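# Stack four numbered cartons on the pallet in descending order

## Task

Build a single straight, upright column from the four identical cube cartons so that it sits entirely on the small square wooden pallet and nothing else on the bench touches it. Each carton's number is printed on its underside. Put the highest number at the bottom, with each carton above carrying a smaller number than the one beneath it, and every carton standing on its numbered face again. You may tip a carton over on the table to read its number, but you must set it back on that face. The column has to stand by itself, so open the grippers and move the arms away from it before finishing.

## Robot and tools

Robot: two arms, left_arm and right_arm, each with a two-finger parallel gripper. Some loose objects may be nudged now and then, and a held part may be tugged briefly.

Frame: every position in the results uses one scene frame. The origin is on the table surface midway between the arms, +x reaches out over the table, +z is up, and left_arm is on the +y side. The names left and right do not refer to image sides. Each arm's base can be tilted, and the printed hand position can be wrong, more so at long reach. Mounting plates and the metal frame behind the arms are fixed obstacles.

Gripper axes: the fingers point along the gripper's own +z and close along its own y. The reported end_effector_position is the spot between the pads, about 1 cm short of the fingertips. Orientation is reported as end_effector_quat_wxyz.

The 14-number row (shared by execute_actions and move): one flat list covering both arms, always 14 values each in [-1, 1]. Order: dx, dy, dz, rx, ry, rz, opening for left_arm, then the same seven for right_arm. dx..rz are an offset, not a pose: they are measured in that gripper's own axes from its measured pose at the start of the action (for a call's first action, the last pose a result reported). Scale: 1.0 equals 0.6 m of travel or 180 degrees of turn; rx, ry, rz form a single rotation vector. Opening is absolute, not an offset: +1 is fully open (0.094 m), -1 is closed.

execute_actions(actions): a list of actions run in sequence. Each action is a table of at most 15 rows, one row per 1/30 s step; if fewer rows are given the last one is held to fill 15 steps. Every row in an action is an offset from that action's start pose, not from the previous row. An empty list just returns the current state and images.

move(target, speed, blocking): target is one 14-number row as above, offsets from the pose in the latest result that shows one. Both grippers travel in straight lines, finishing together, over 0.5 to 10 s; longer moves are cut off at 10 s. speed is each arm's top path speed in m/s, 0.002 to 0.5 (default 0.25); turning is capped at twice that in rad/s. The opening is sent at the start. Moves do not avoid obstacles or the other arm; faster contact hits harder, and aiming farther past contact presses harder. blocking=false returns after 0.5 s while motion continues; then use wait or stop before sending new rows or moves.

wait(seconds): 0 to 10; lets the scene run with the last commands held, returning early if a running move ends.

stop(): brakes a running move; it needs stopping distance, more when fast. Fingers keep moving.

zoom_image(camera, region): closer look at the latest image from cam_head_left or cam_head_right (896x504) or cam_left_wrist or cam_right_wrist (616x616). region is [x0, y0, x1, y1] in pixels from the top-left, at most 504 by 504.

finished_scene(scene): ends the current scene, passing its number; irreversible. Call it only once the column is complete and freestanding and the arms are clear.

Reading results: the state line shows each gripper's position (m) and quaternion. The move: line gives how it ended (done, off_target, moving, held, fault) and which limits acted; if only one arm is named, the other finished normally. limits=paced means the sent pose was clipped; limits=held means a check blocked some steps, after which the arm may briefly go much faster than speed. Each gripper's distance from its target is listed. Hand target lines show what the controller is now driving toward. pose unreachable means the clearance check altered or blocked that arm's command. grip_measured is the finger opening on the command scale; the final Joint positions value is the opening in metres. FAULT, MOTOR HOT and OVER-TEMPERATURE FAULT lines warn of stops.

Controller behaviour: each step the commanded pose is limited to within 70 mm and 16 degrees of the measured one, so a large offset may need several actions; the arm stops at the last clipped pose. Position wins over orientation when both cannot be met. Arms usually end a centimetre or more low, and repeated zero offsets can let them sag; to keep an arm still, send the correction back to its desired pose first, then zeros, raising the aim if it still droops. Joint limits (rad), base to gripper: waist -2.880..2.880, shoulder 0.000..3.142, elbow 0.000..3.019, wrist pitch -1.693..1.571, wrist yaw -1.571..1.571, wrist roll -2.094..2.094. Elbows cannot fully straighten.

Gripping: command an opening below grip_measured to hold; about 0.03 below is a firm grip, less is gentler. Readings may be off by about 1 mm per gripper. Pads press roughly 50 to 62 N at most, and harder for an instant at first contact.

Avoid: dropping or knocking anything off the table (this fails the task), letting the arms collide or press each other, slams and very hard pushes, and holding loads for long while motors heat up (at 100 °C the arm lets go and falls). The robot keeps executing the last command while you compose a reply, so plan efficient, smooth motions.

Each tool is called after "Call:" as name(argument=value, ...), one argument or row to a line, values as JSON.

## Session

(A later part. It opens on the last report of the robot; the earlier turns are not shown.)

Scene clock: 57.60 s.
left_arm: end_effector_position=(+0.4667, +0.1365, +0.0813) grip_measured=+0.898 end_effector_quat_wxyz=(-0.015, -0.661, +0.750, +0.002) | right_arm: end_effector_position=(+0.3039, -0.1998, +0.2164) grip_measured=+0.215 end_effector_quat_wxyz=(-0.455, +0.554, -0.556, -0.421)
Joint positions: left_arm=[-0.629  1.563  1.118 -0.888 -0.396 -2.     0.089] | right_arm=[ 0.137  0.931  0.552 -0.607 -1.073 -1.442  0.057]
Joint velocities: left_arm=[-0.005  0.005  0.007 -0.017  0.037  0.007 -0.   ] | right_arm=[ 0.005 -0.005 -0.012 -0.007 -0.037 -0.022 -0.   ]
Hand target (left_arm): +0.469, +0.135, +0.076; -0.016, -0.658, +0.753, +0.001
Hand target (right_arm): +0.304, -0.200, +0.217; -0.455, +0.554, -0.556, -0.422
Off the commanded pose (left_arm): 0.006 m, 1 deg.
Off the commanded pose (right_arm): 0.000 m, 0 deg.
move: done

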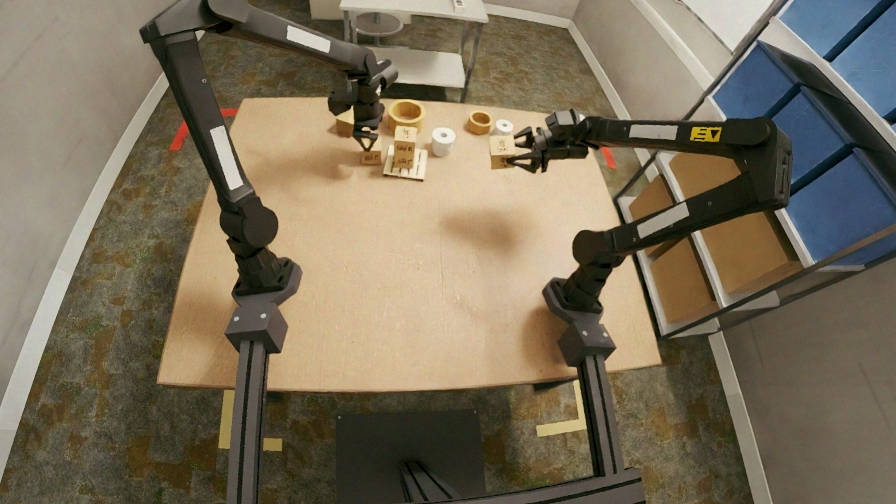

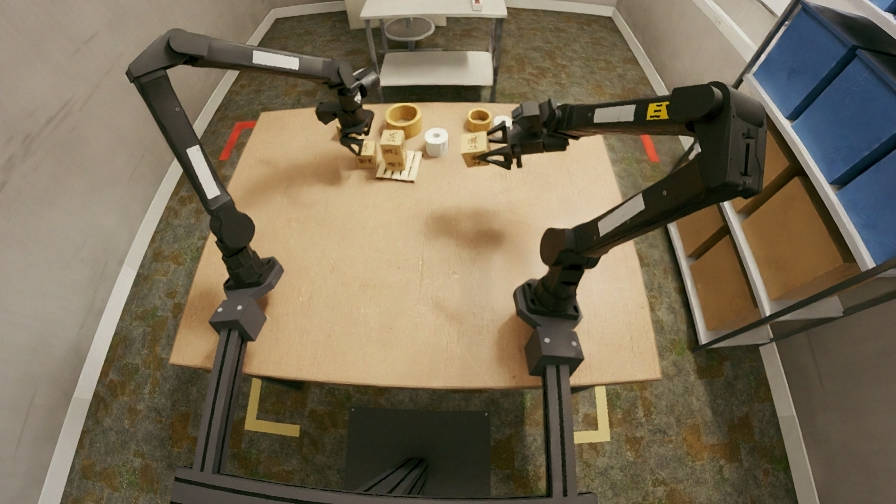

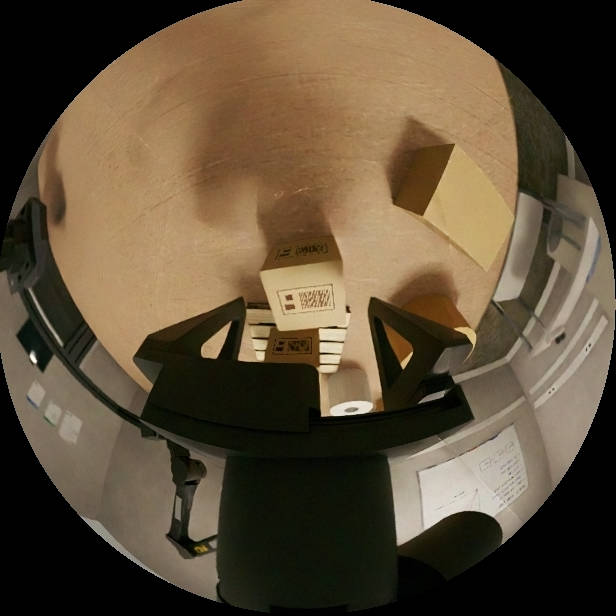

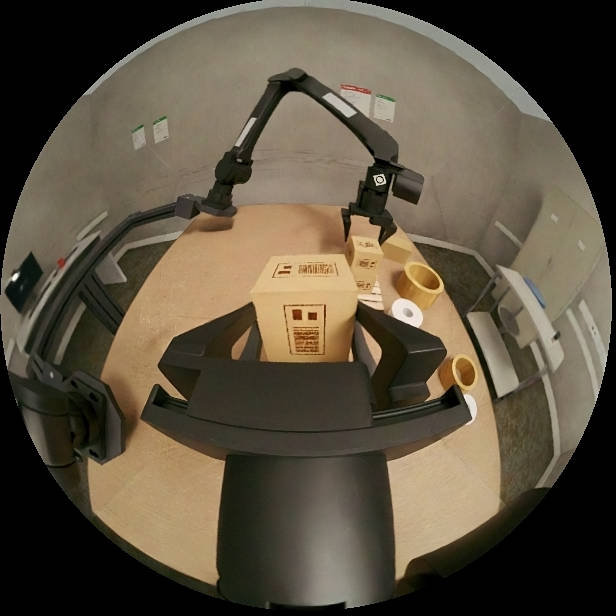

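Call:
move(
  target=[0,0,0.075,0,0,-0.045,0.9,0,0,0,0,0,0,0.16],
  speed=0.08,
)

Call:
execute_actions(
  actions=[
    [[0,0,0,0,0,0,0.17,0,0,0,0,0,0,0.16]],
    [[0,0,0,0,0,0,0.17,0,0,0,0,0,0,0.16]],
  ],
)

Scene clock: 59.00 s.
left_arm: end_effector_position=(+0.4659, +0.1352, +0.0445) grip_measured=+0.898 end_effector_quat_wxyz=(+0.013, +0.704, -0.710, +0.002) | right_arm: end_effector_position=(+0.3039, -0.1998, +0.2163) grip_measured=+0.215 end_effector_quat_wxyz=(-0.455, +0.554, -0.556, -0.421)
Joint positions: left_arm=[-0.599  1.619  1.087 -0.778 -0.388 -2.082  0.089] | right_arm=[ 0.137  0.931  0.552 -0.607 -1.073 -1.442  0.057]
Joint velocities: left_arm=[-0.005 -0.005 -0.022  0.017 -0.051 -0.022 -0.001] | right_arm=[ 0.005 -0.005 -0.012  0.002 -0.037  0.022 -0.   ]
Hand target (left_arm): +0.466, +0.136, +0.036; +0.015, +0.711, -0.704, -0.002
Hand target (right_arm): +0.304, -0.200, +0.216; -0.455, +0.554, -0.556, -0.421
Off the commanded pose (left_arm): 0.008 m, 1 deg.
Off the commanded pose (right_arm): 0.000 m, 0 deg.
joint sent to its limit (left arm) — the command would take joint 6 (wrist roll) past its lower limit, so that joint was sent only as far as its limit.
move: done

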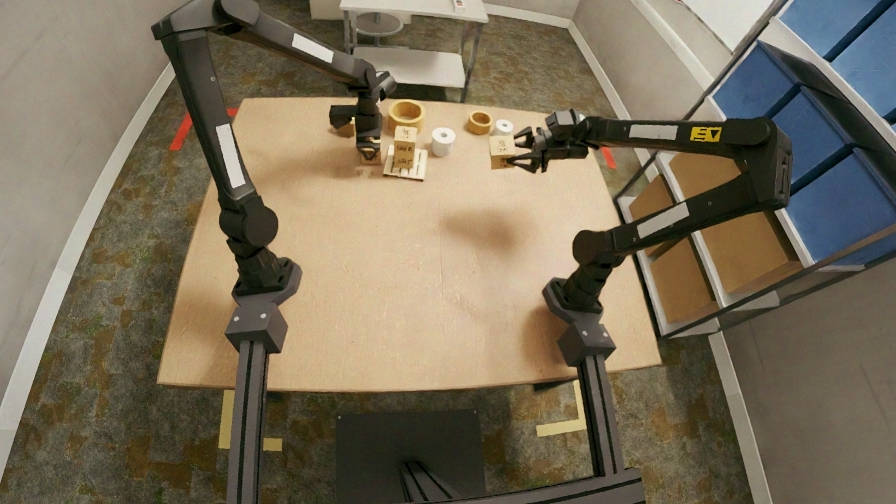

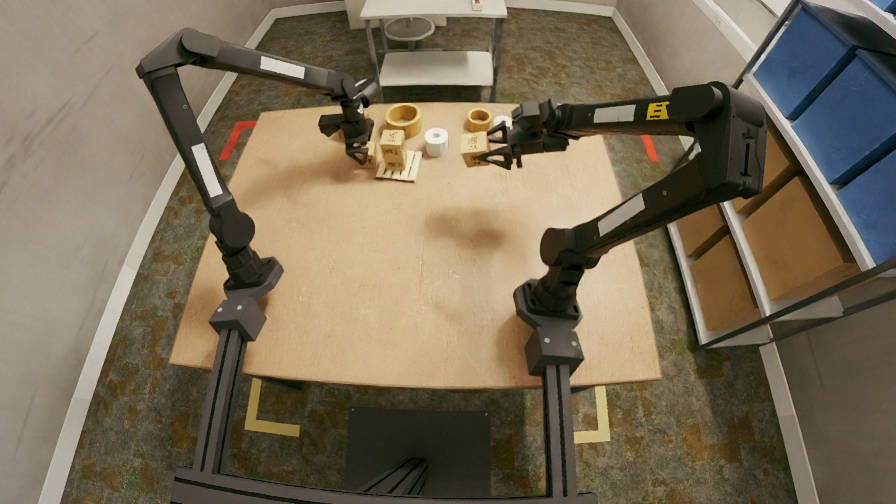

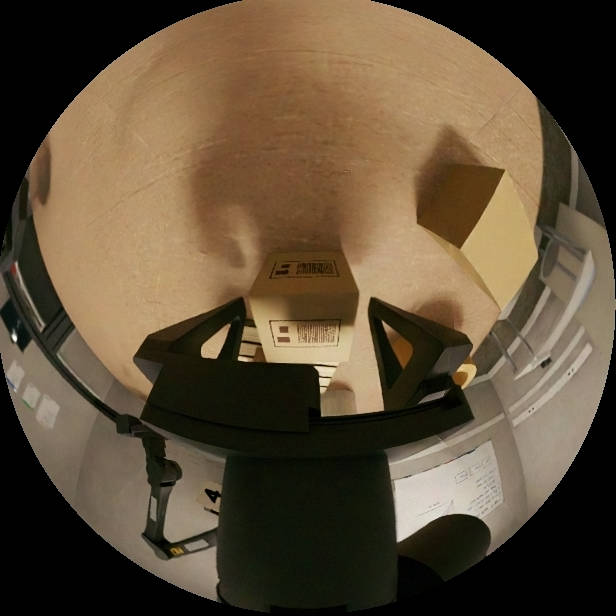

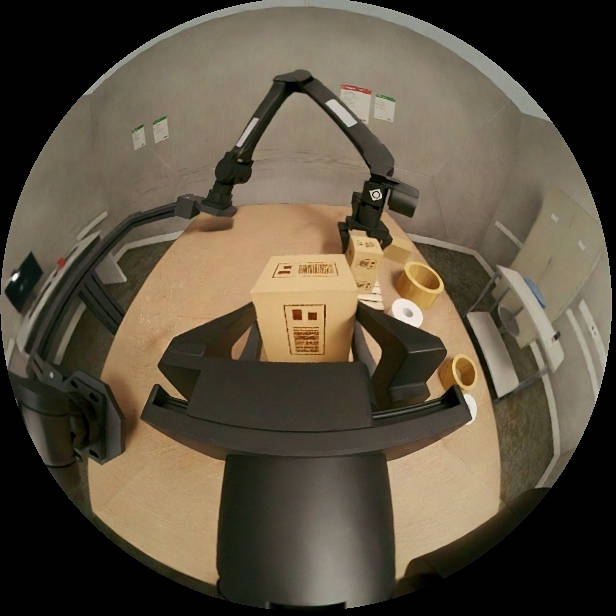

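Scene clock: 60.00 s.
left_arm: end_effector_position=(+0.4661, +0.1352, +0.0445) grip_measured=+0.224 end_effector_quat_wxyz=(+0.013, +0.704, -0.710, +0.002) | right_arm: end_effector_position=(+0.3039, -0.1998, +0.2162) grip_measured=+0.215 end_effector_quat_wxyz=(-0.455, +0.554, -0.556, -0.421)
Joint positions: left_arm=[-0.599  1.619  1.087 -0.778 -0.388 -2.082  0.057] | right_arm=[ 0.137  0.931  0.552 -0.607 -1.072 -1.442  0.057]
Joint velocities: left_arm=[ 0.005  0.015 -0.007  0.012 -0.11   0.007 -0.001] | right_arm=[-0.005 -0.005 -0.002  0.012  0.037  0.081  0.   ]
Hand target (left_arm): +0.466, +0.135, +0.045; +0.013, +0.704, -0.710, +0.002
Hand target (right_arm): +0.304, -0.200, +0.216; -0.455, +0.554, -0.556, -0.421
Off the commanded pose (left_arm): 0.000 m, 0 deg.
Off the commanded pose (right_arm): 0.000 m, 0 deg.

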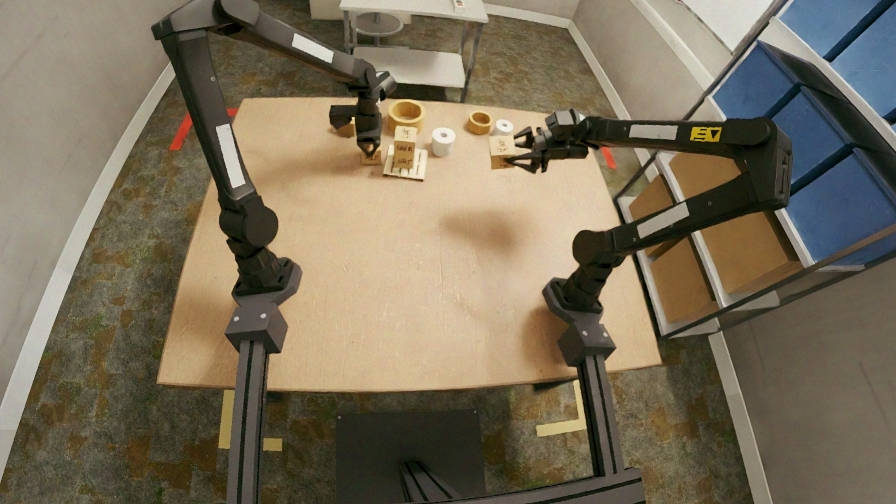

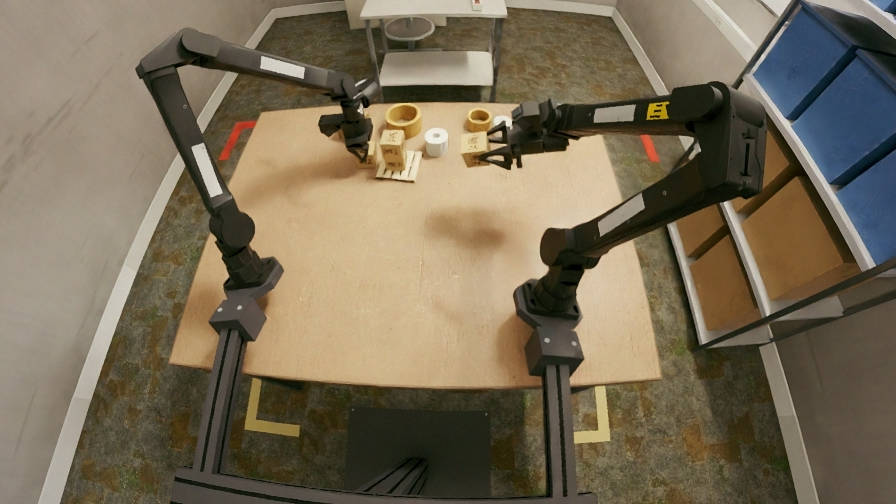

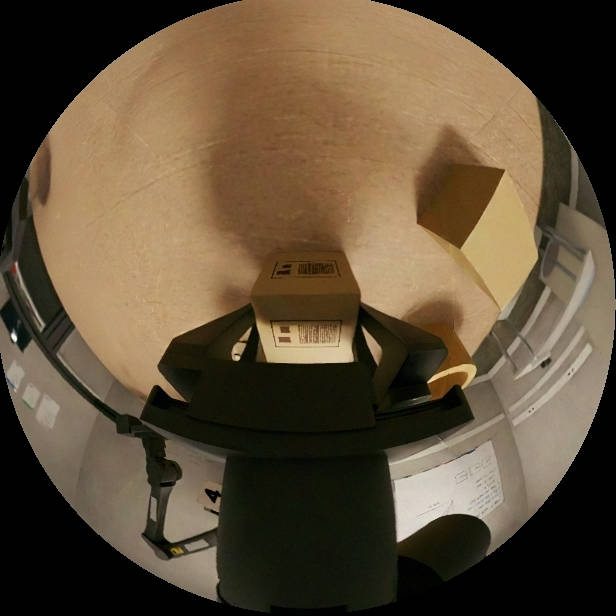

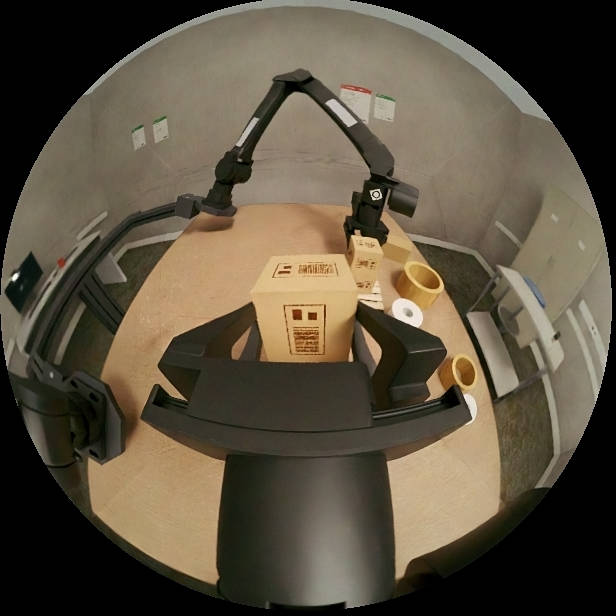

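Call:
move(
  target=[-0.06,0.1,-0.2,0,0,0.1,0.17,0,0,0,0,0,0,0.16],
)

Call:
move(
  target=[0,0.15,-0.08,0,0,0.4,0.17,0,0,0,0,0,0,0.16],
  speed=0.4,
)

Call:
move(
  target=[0,0,0,0.35,0,0,0.17,0,0,0,0,0,0,0.16],
  speed=0.4,
)

Call:
zoom_image(
  camera="cam_right_wrist",
  region=[150,50,450,300],
)

Scene clock: 62.03 s.
left_arm: end_effector_position=(+0.4086, +0.1758, +0.1613) grip_measured=+0.224 end_effector_quat_wxyz=(-0.013, -0.593, +0.805, -0.004) | right_arm: end_effector_position=(+0.3039, -0.1998, +0.2161) grip_measured=+0.215 end_effector_quat_wxyz=(-0.454, +0.554, -0.556, -0.421)
Joint positions: left_arm=[-0.712  1.289  0.988 -1.056 -0.414 -1.908  0.058] | right_arm=[ 0.137  0.931  0.552 -0.607 -1.071 -1.442  0.057]
Joint velocities: left_arm=[-0.005 -0.015 -0.007 -0.012 -0.022  0.022 -0.   ] | right_arm=[-0.005 -0.005  0.002  0.002  0.022  0.051 -0.001]
Hand target (left_arm): +0.408, +0.175, +0.164; -0.012, -0.584, +0.812, -0.004
Hand target (right_arm): +0.304, -0.200, +0.216; -0.454, +0.554, -0.556, -0.421
Off the commanded pose (left_arm): 0.004 m, 1 deg.
Off the commanded pose (right_arm): 0.000 m, 0 deg.
move: done

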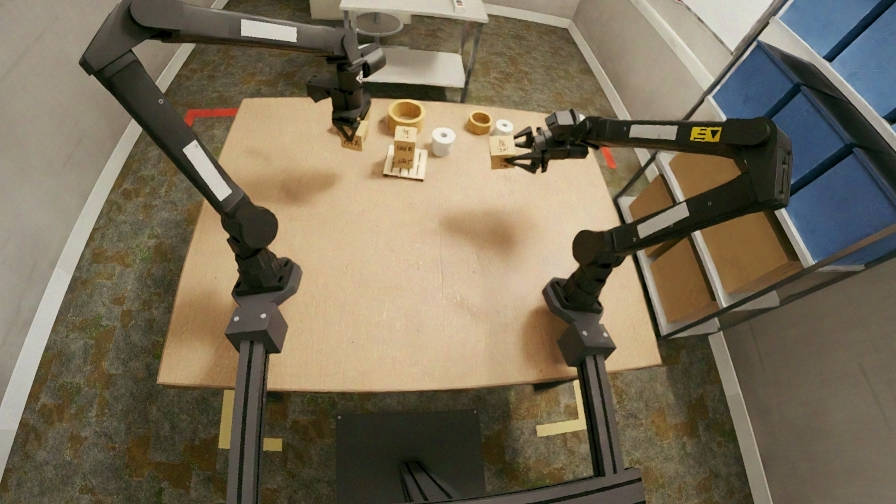

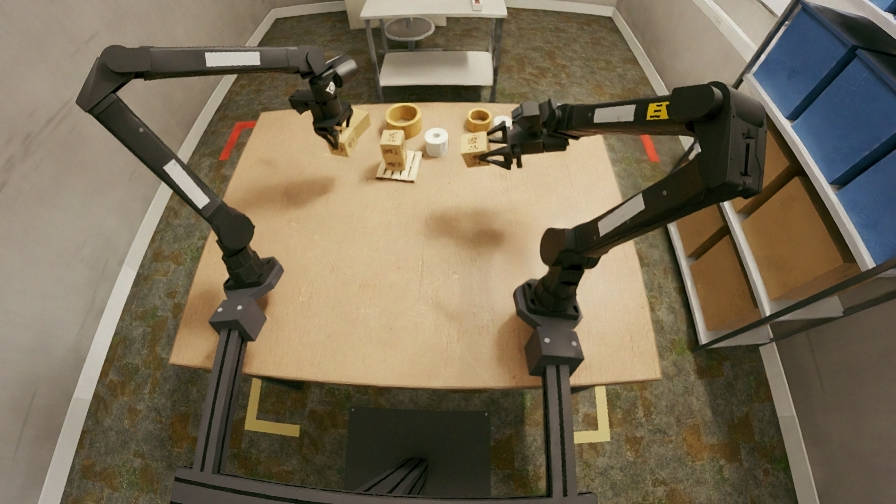

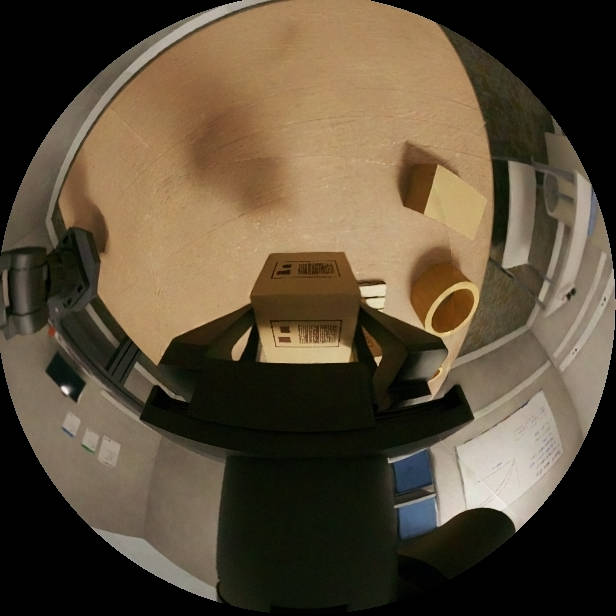

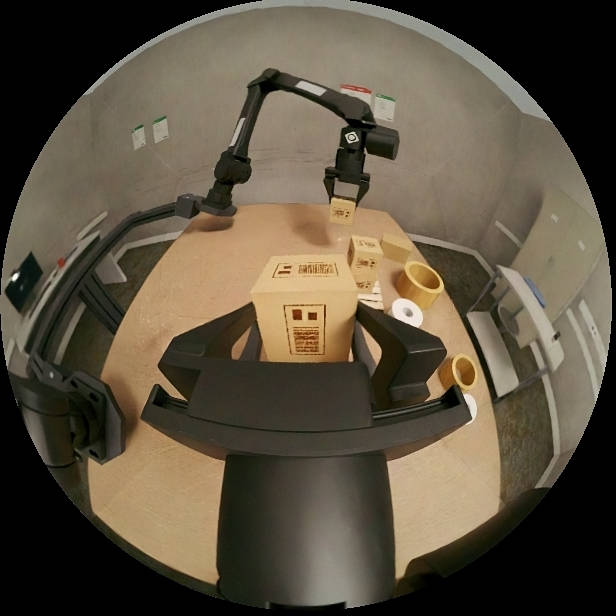

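Scene clock: 64.23 s.
left_arm: end_effector_position=(+0.3233, +0.2031, +0.2033) grip_measured=+0.225 end_effector_quat_wxyz=(-0.012, -0.014, +1.000, -0.005) | right_arm: end_effector_position=(+0.3039, -0.1999, +0.2160) grip_measured=+0.215 end_effector_quat_wxyz=(-0.454, +0.554, -0.556, -0.421)
Joint positions: left_arm=[-0.874  1.068  0.839 -1.216 -0.445 -0.849  0.058] | right_arm=[ 0.137  0.931  0.552 -0.607 -1.071 -1.442  0.057]
Joint velocities: left_arm=[-0.015 -0.005 -0.012 -0.002 -0.095  0.007 -0.   ] | right_arm=[-0.005  0.005 -0.002 -0.007  0.007 -0.007 -0.002]
Hand target (left_arm): +0.324, +0.204, +0.210; -0.007, -0.006, +1.000, -0.011
Hand target (right_arm): +0.304, -0.200, +0.216; -0.454, +0.554, -0.556, -0.421
Off the commanded pose (left_arm): 0.007 m, 1 deg.
Off the commanded pose (right_arm): 0.000 m, 0 deg.
move: done

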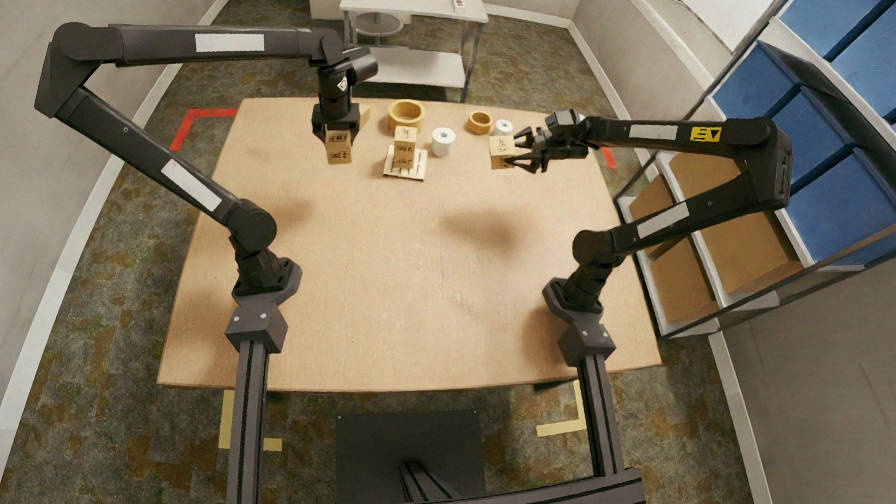

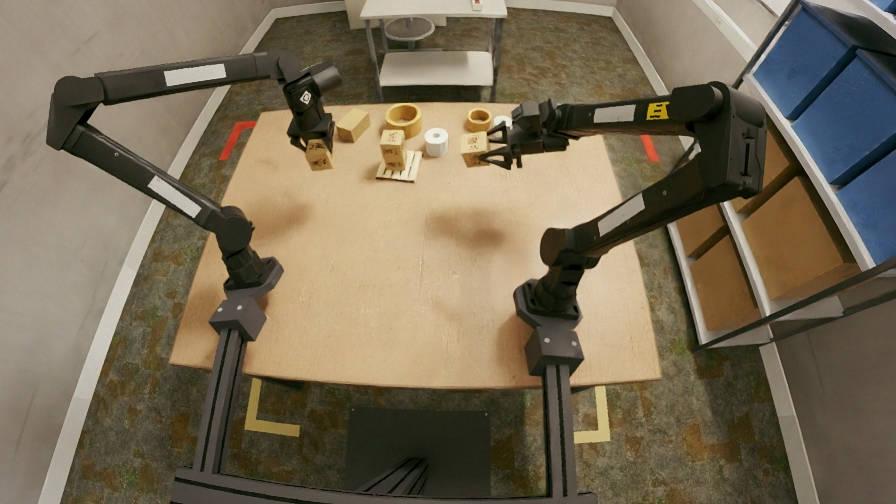

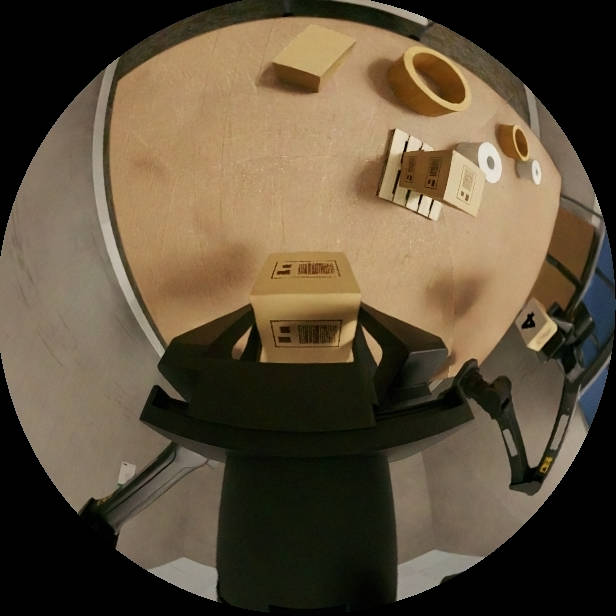

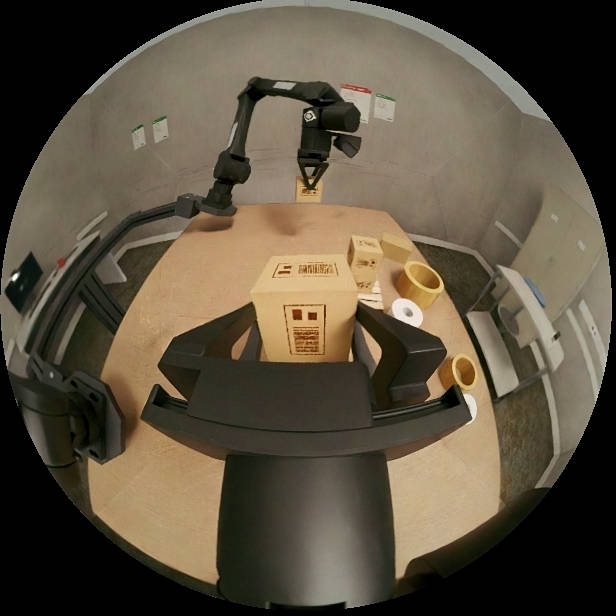

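Scene clock: 66.20 s.
left_arm: end_effector_position=(+0.3189, +0.2031, +0.2026) grip_measured=+0.225 end_effector_quat_wxyz=(-0.013, -0.027, +0.850, -0.526) | right_arm: end_effector_position=(+0.3040, -0.1999, +0.2159) grip_measured=+0.215 end_effector_quat_wxyz=(-0.454, +0.555, -0.557, -0.420)
Joint positions: left_arm=[-0.219  0.8    0.508 -0.697  0.805 -0.255  0.058] | right_arm=[ 0.137  0.931  0.552 -0.607 -1.07  -1.442  0.057]
Joint velocities: left_arm=[-0.005 -0.005 -0.002 -0.007 -0.007 -0.095 -0.   ] | right_arm=[-0.024 -0.015 -0.027  0.007  0.007  0.007 -0.   ]
Hand target (left_arm): +0.323, +0.203, +0.203; -0.006, -0.021, +0.848, -0.529
Hand target (right_arm): +0.304, -0.200, +0.216; -0.454, +0.554, -0.556, -0.420
Off the commanded pose (left_arm): 0.004 m, 2 deg.
Off the commanded pose (right_arm): 0.000 m, 0 deg.
move: done

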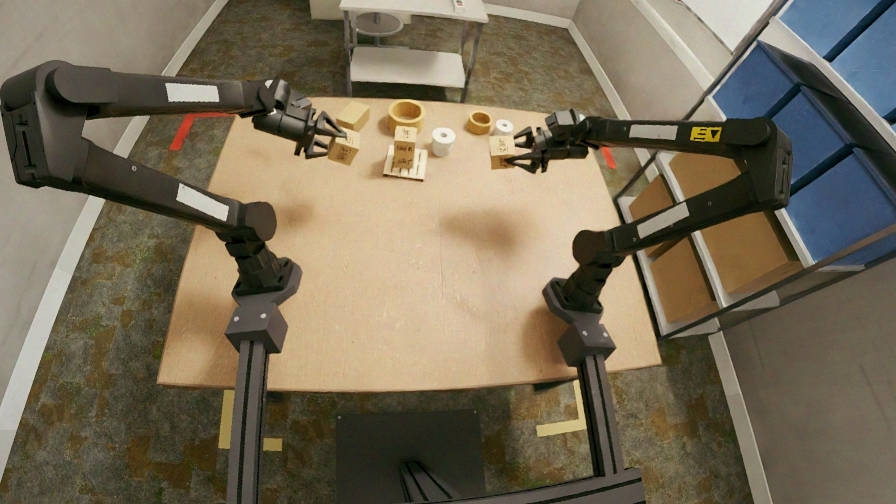

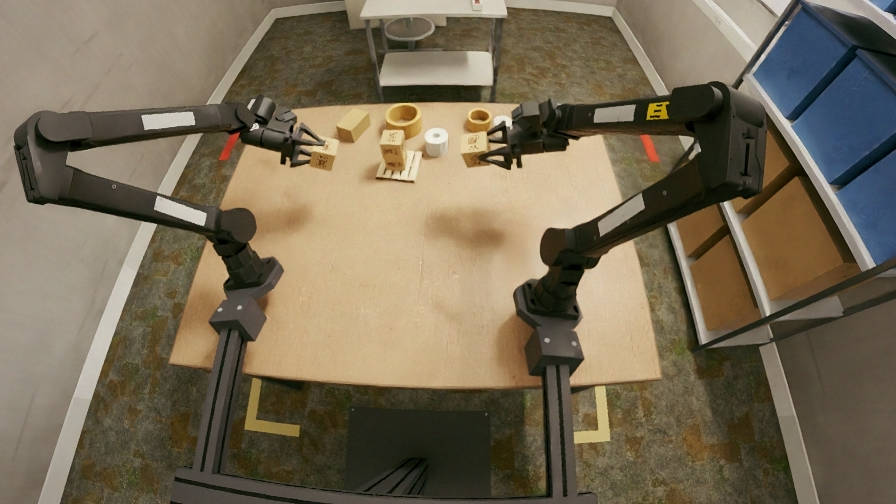

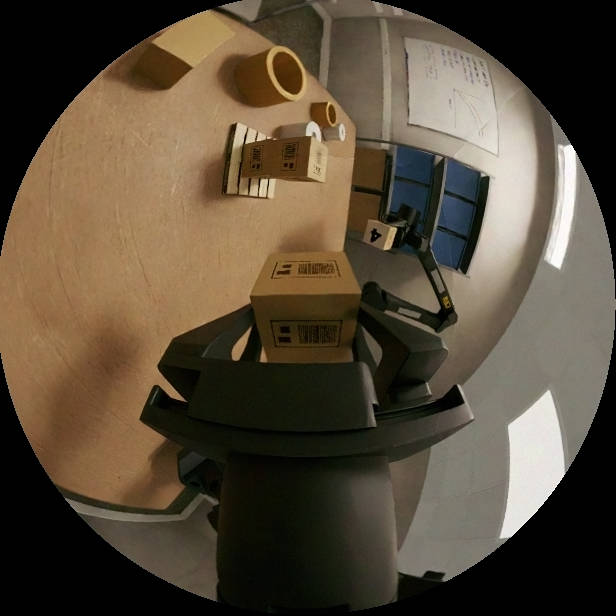

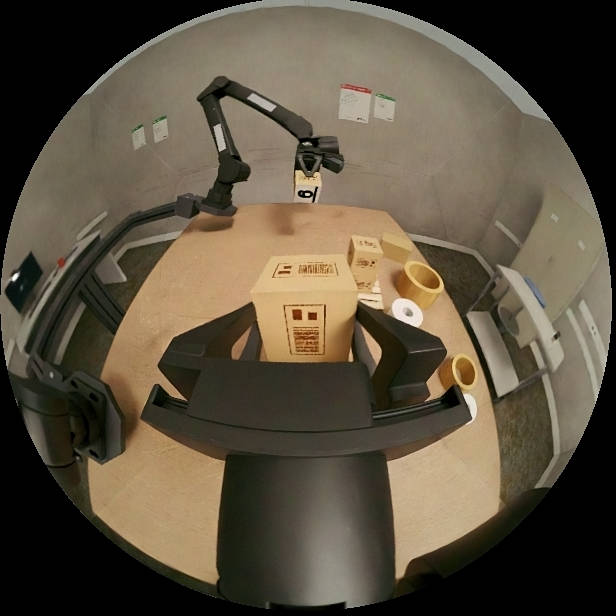

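Region (150, 50, 450, 300) of cam_right_wrist's 616x616 image, scaled by 1.680, with more detail than that image has.

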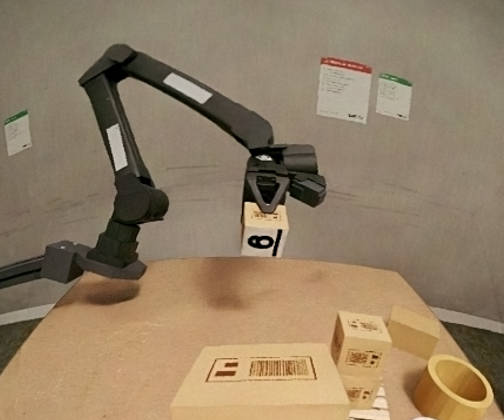

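Call:
zoom_image(
  camera="cam_right_wrist",
  region=[280,160,340,215],
)

Region (280, 160, 340, 215) of cam_right_wrist's 616x616 image, scaled by 8.400, with more detail than that image has; it fills the top 462 rows of this view, and the rest is white.

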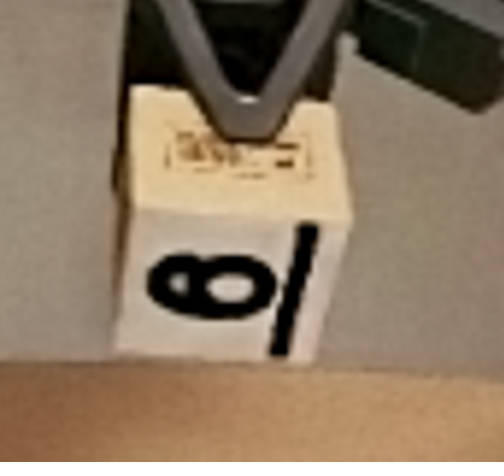

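Call:
move(
  target=[0,-0.03,0,-0.35,0,0,0.17,0,0,0,0,0.42,0,0.16],
  speed=0.4,
)

Call:
move(
  target=[-0.19,-0.29,-0.03,0,-0.006,0.037,0.17,0.1,0,-0.07,0,0,0.525,0.16],
  speed=0.3,
)

Call:
zoom_image(
  camera="cam_head_left",
  region=[350,80,470,200],
)

Scene clock: 69.13 s.
left_arm: end_effector_position=(+0.3071, +0.2034, +0.2061) grip_measured=+0.225 end_effector_quat_wxyz=(-0.032, -0.006, +0.999, +0.008) | right_arm: end_effector_position=(+0.2861, -0.2117, +0.1972) grip_measured=+0.215 end_effector_quat_wxyz=(+0.008, +0.706, -0.708, +0.008)
Joint positions: left_arm=[-0.909  1.077  0.838 -1.275 -0.436 -0.894  0.058] | right_arm=[ 0.846  1.072  0.835 -1.203  0.483 -0.79   0.057]
Joint velocities: left_arm=[-0.005 -0.005 -0.007 -0.017  0.037  0.007 -0.001] | right_arm=[-0.005 -0.005  0.007 -0.002  0.037  0.095 -0.   ]
Hand target (left_arm): +0.320, +0.196, +0.219; -0.021, -0.016, +1.000, -0.002
Hand target (right_arm): +0.303, -0.202, +0.213; -0.009, +0.697, -0.717, +0.009
Off the commanded pose (left_arm): 0.020 m, 2 deg.
Off the commanded pose (right_arm): 0.028 m, 3 deg.
move: off_target (left_arm, right_arm)

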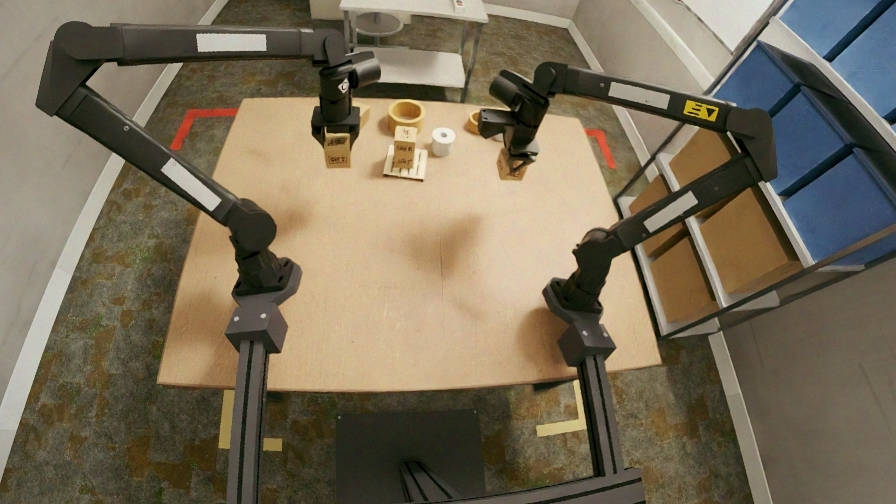

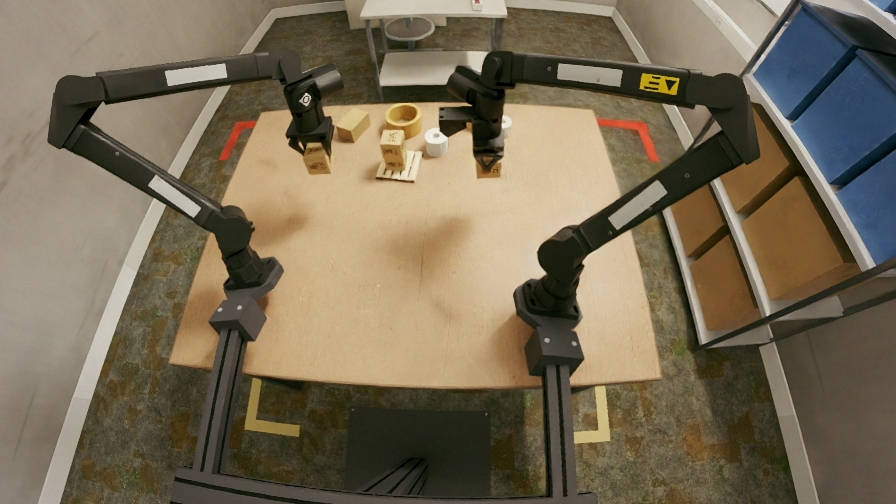

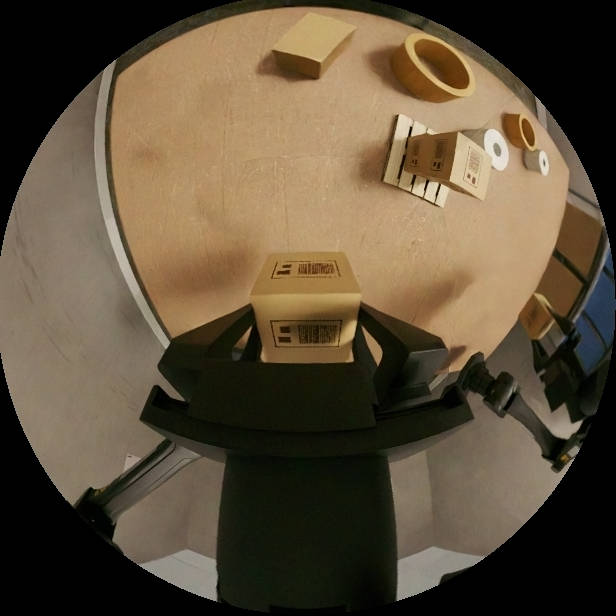

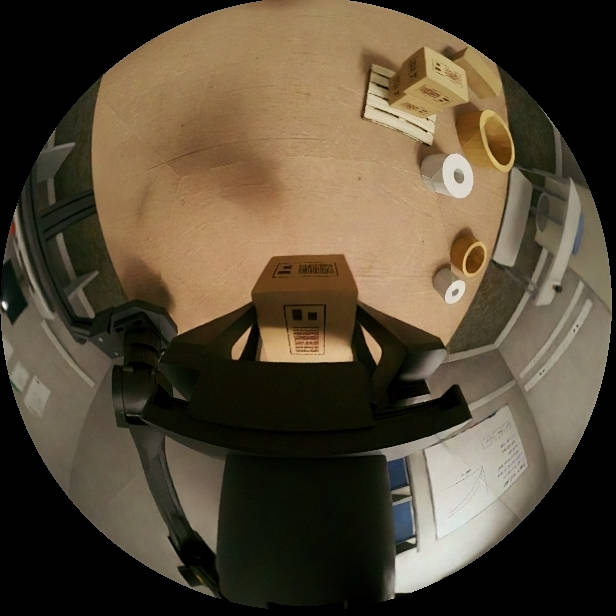

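Scene clock: 72.50 s.
left_arm: end_effector_position=(+0.4162, +0.0427, +0.2039) grip_measured=+0.225 end_effector_quat_wxyz=(-0.031, +0.045, +0.998, +0.015) | right_arm: end_effector_position=(+0.2752, -0.2661, +0.2291) grip_measured=+0.217 end_effector_quat_wxyz=(-0.011, +0.019, +1.000, -0.018)
Joint positions: left_arm=[-0.954  1.599  1.356 -1.305 -0.451 -0.849  0.058] | right_arm=[ 0.782  0.912  0.835 -1.359  0.469  0.758  0.057]
Joint velocities: left_arm=[-0.015 -0.015  0.012  0.007 -0.037 -0.095  0.001] | right_arm=[ 0.005 -0.005  0.017 -0.017 -0.066  0.007  0.   ]
Hand target (left_arm): +0.424, +0.031, +0.215; -0.022, +0.053, +0.998, +0.006
Hand target (right_arm): +0.285, -0.270, +0.240; +0.001, +0.040, +0.999, -0.011
Off the commanded pose (left_arm): 0.018 m, 2 deg.
Off the commanded pose (right_arm): 0.016 m, 3 deg.
move: off_target (left_arm, right_arm)

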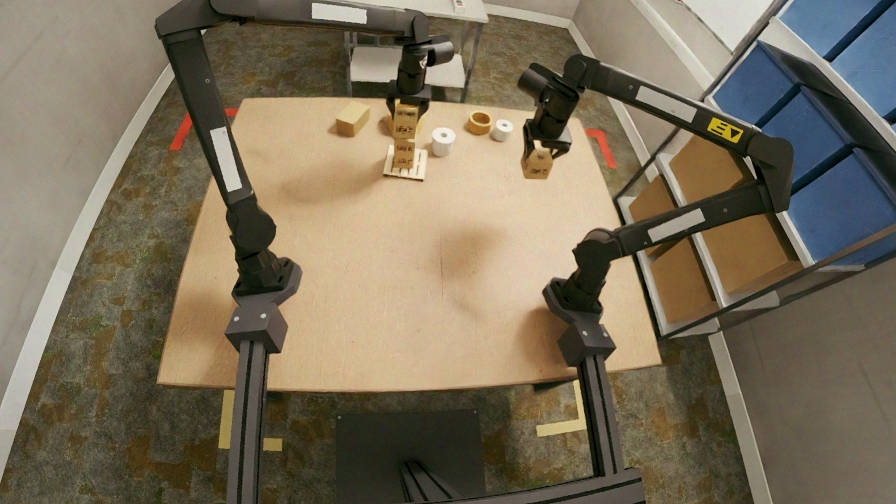

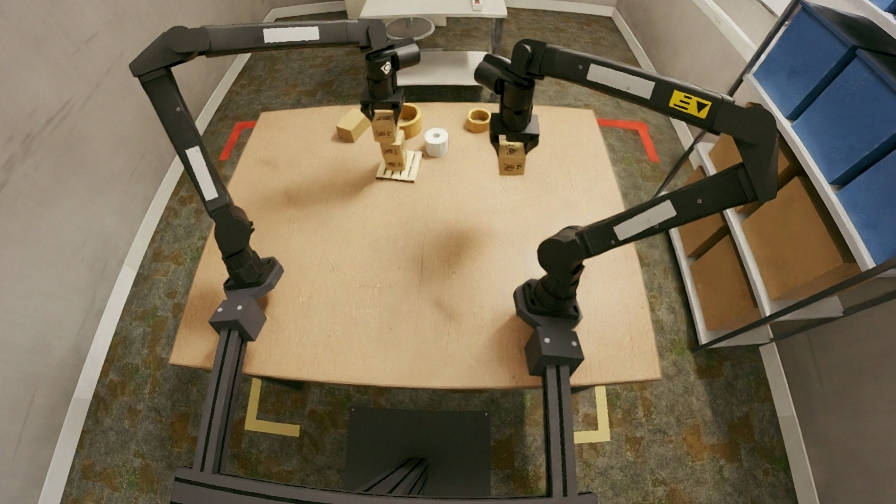

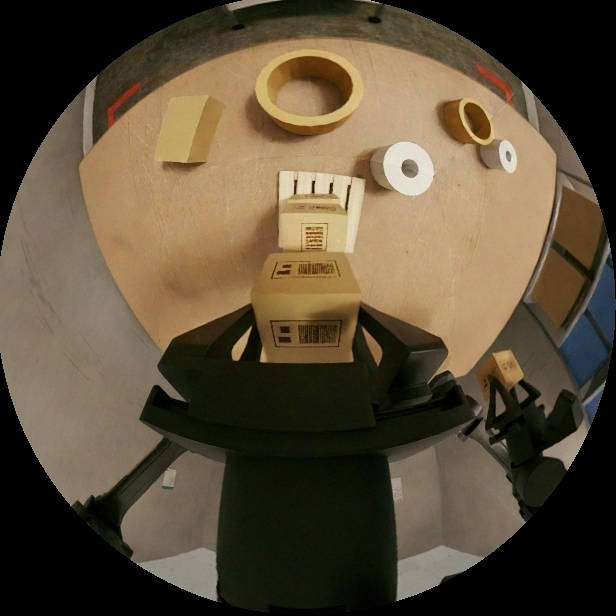

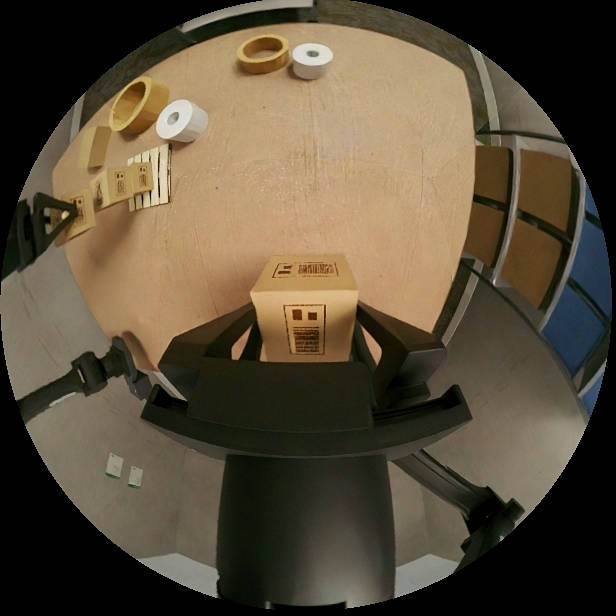

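Region (350, 80, 470, 200) of cam_head_left's 896x504 image, scaled by 4.200, with more detail than that image has.

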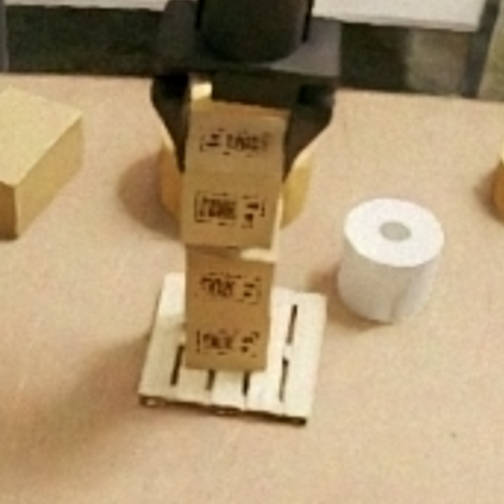

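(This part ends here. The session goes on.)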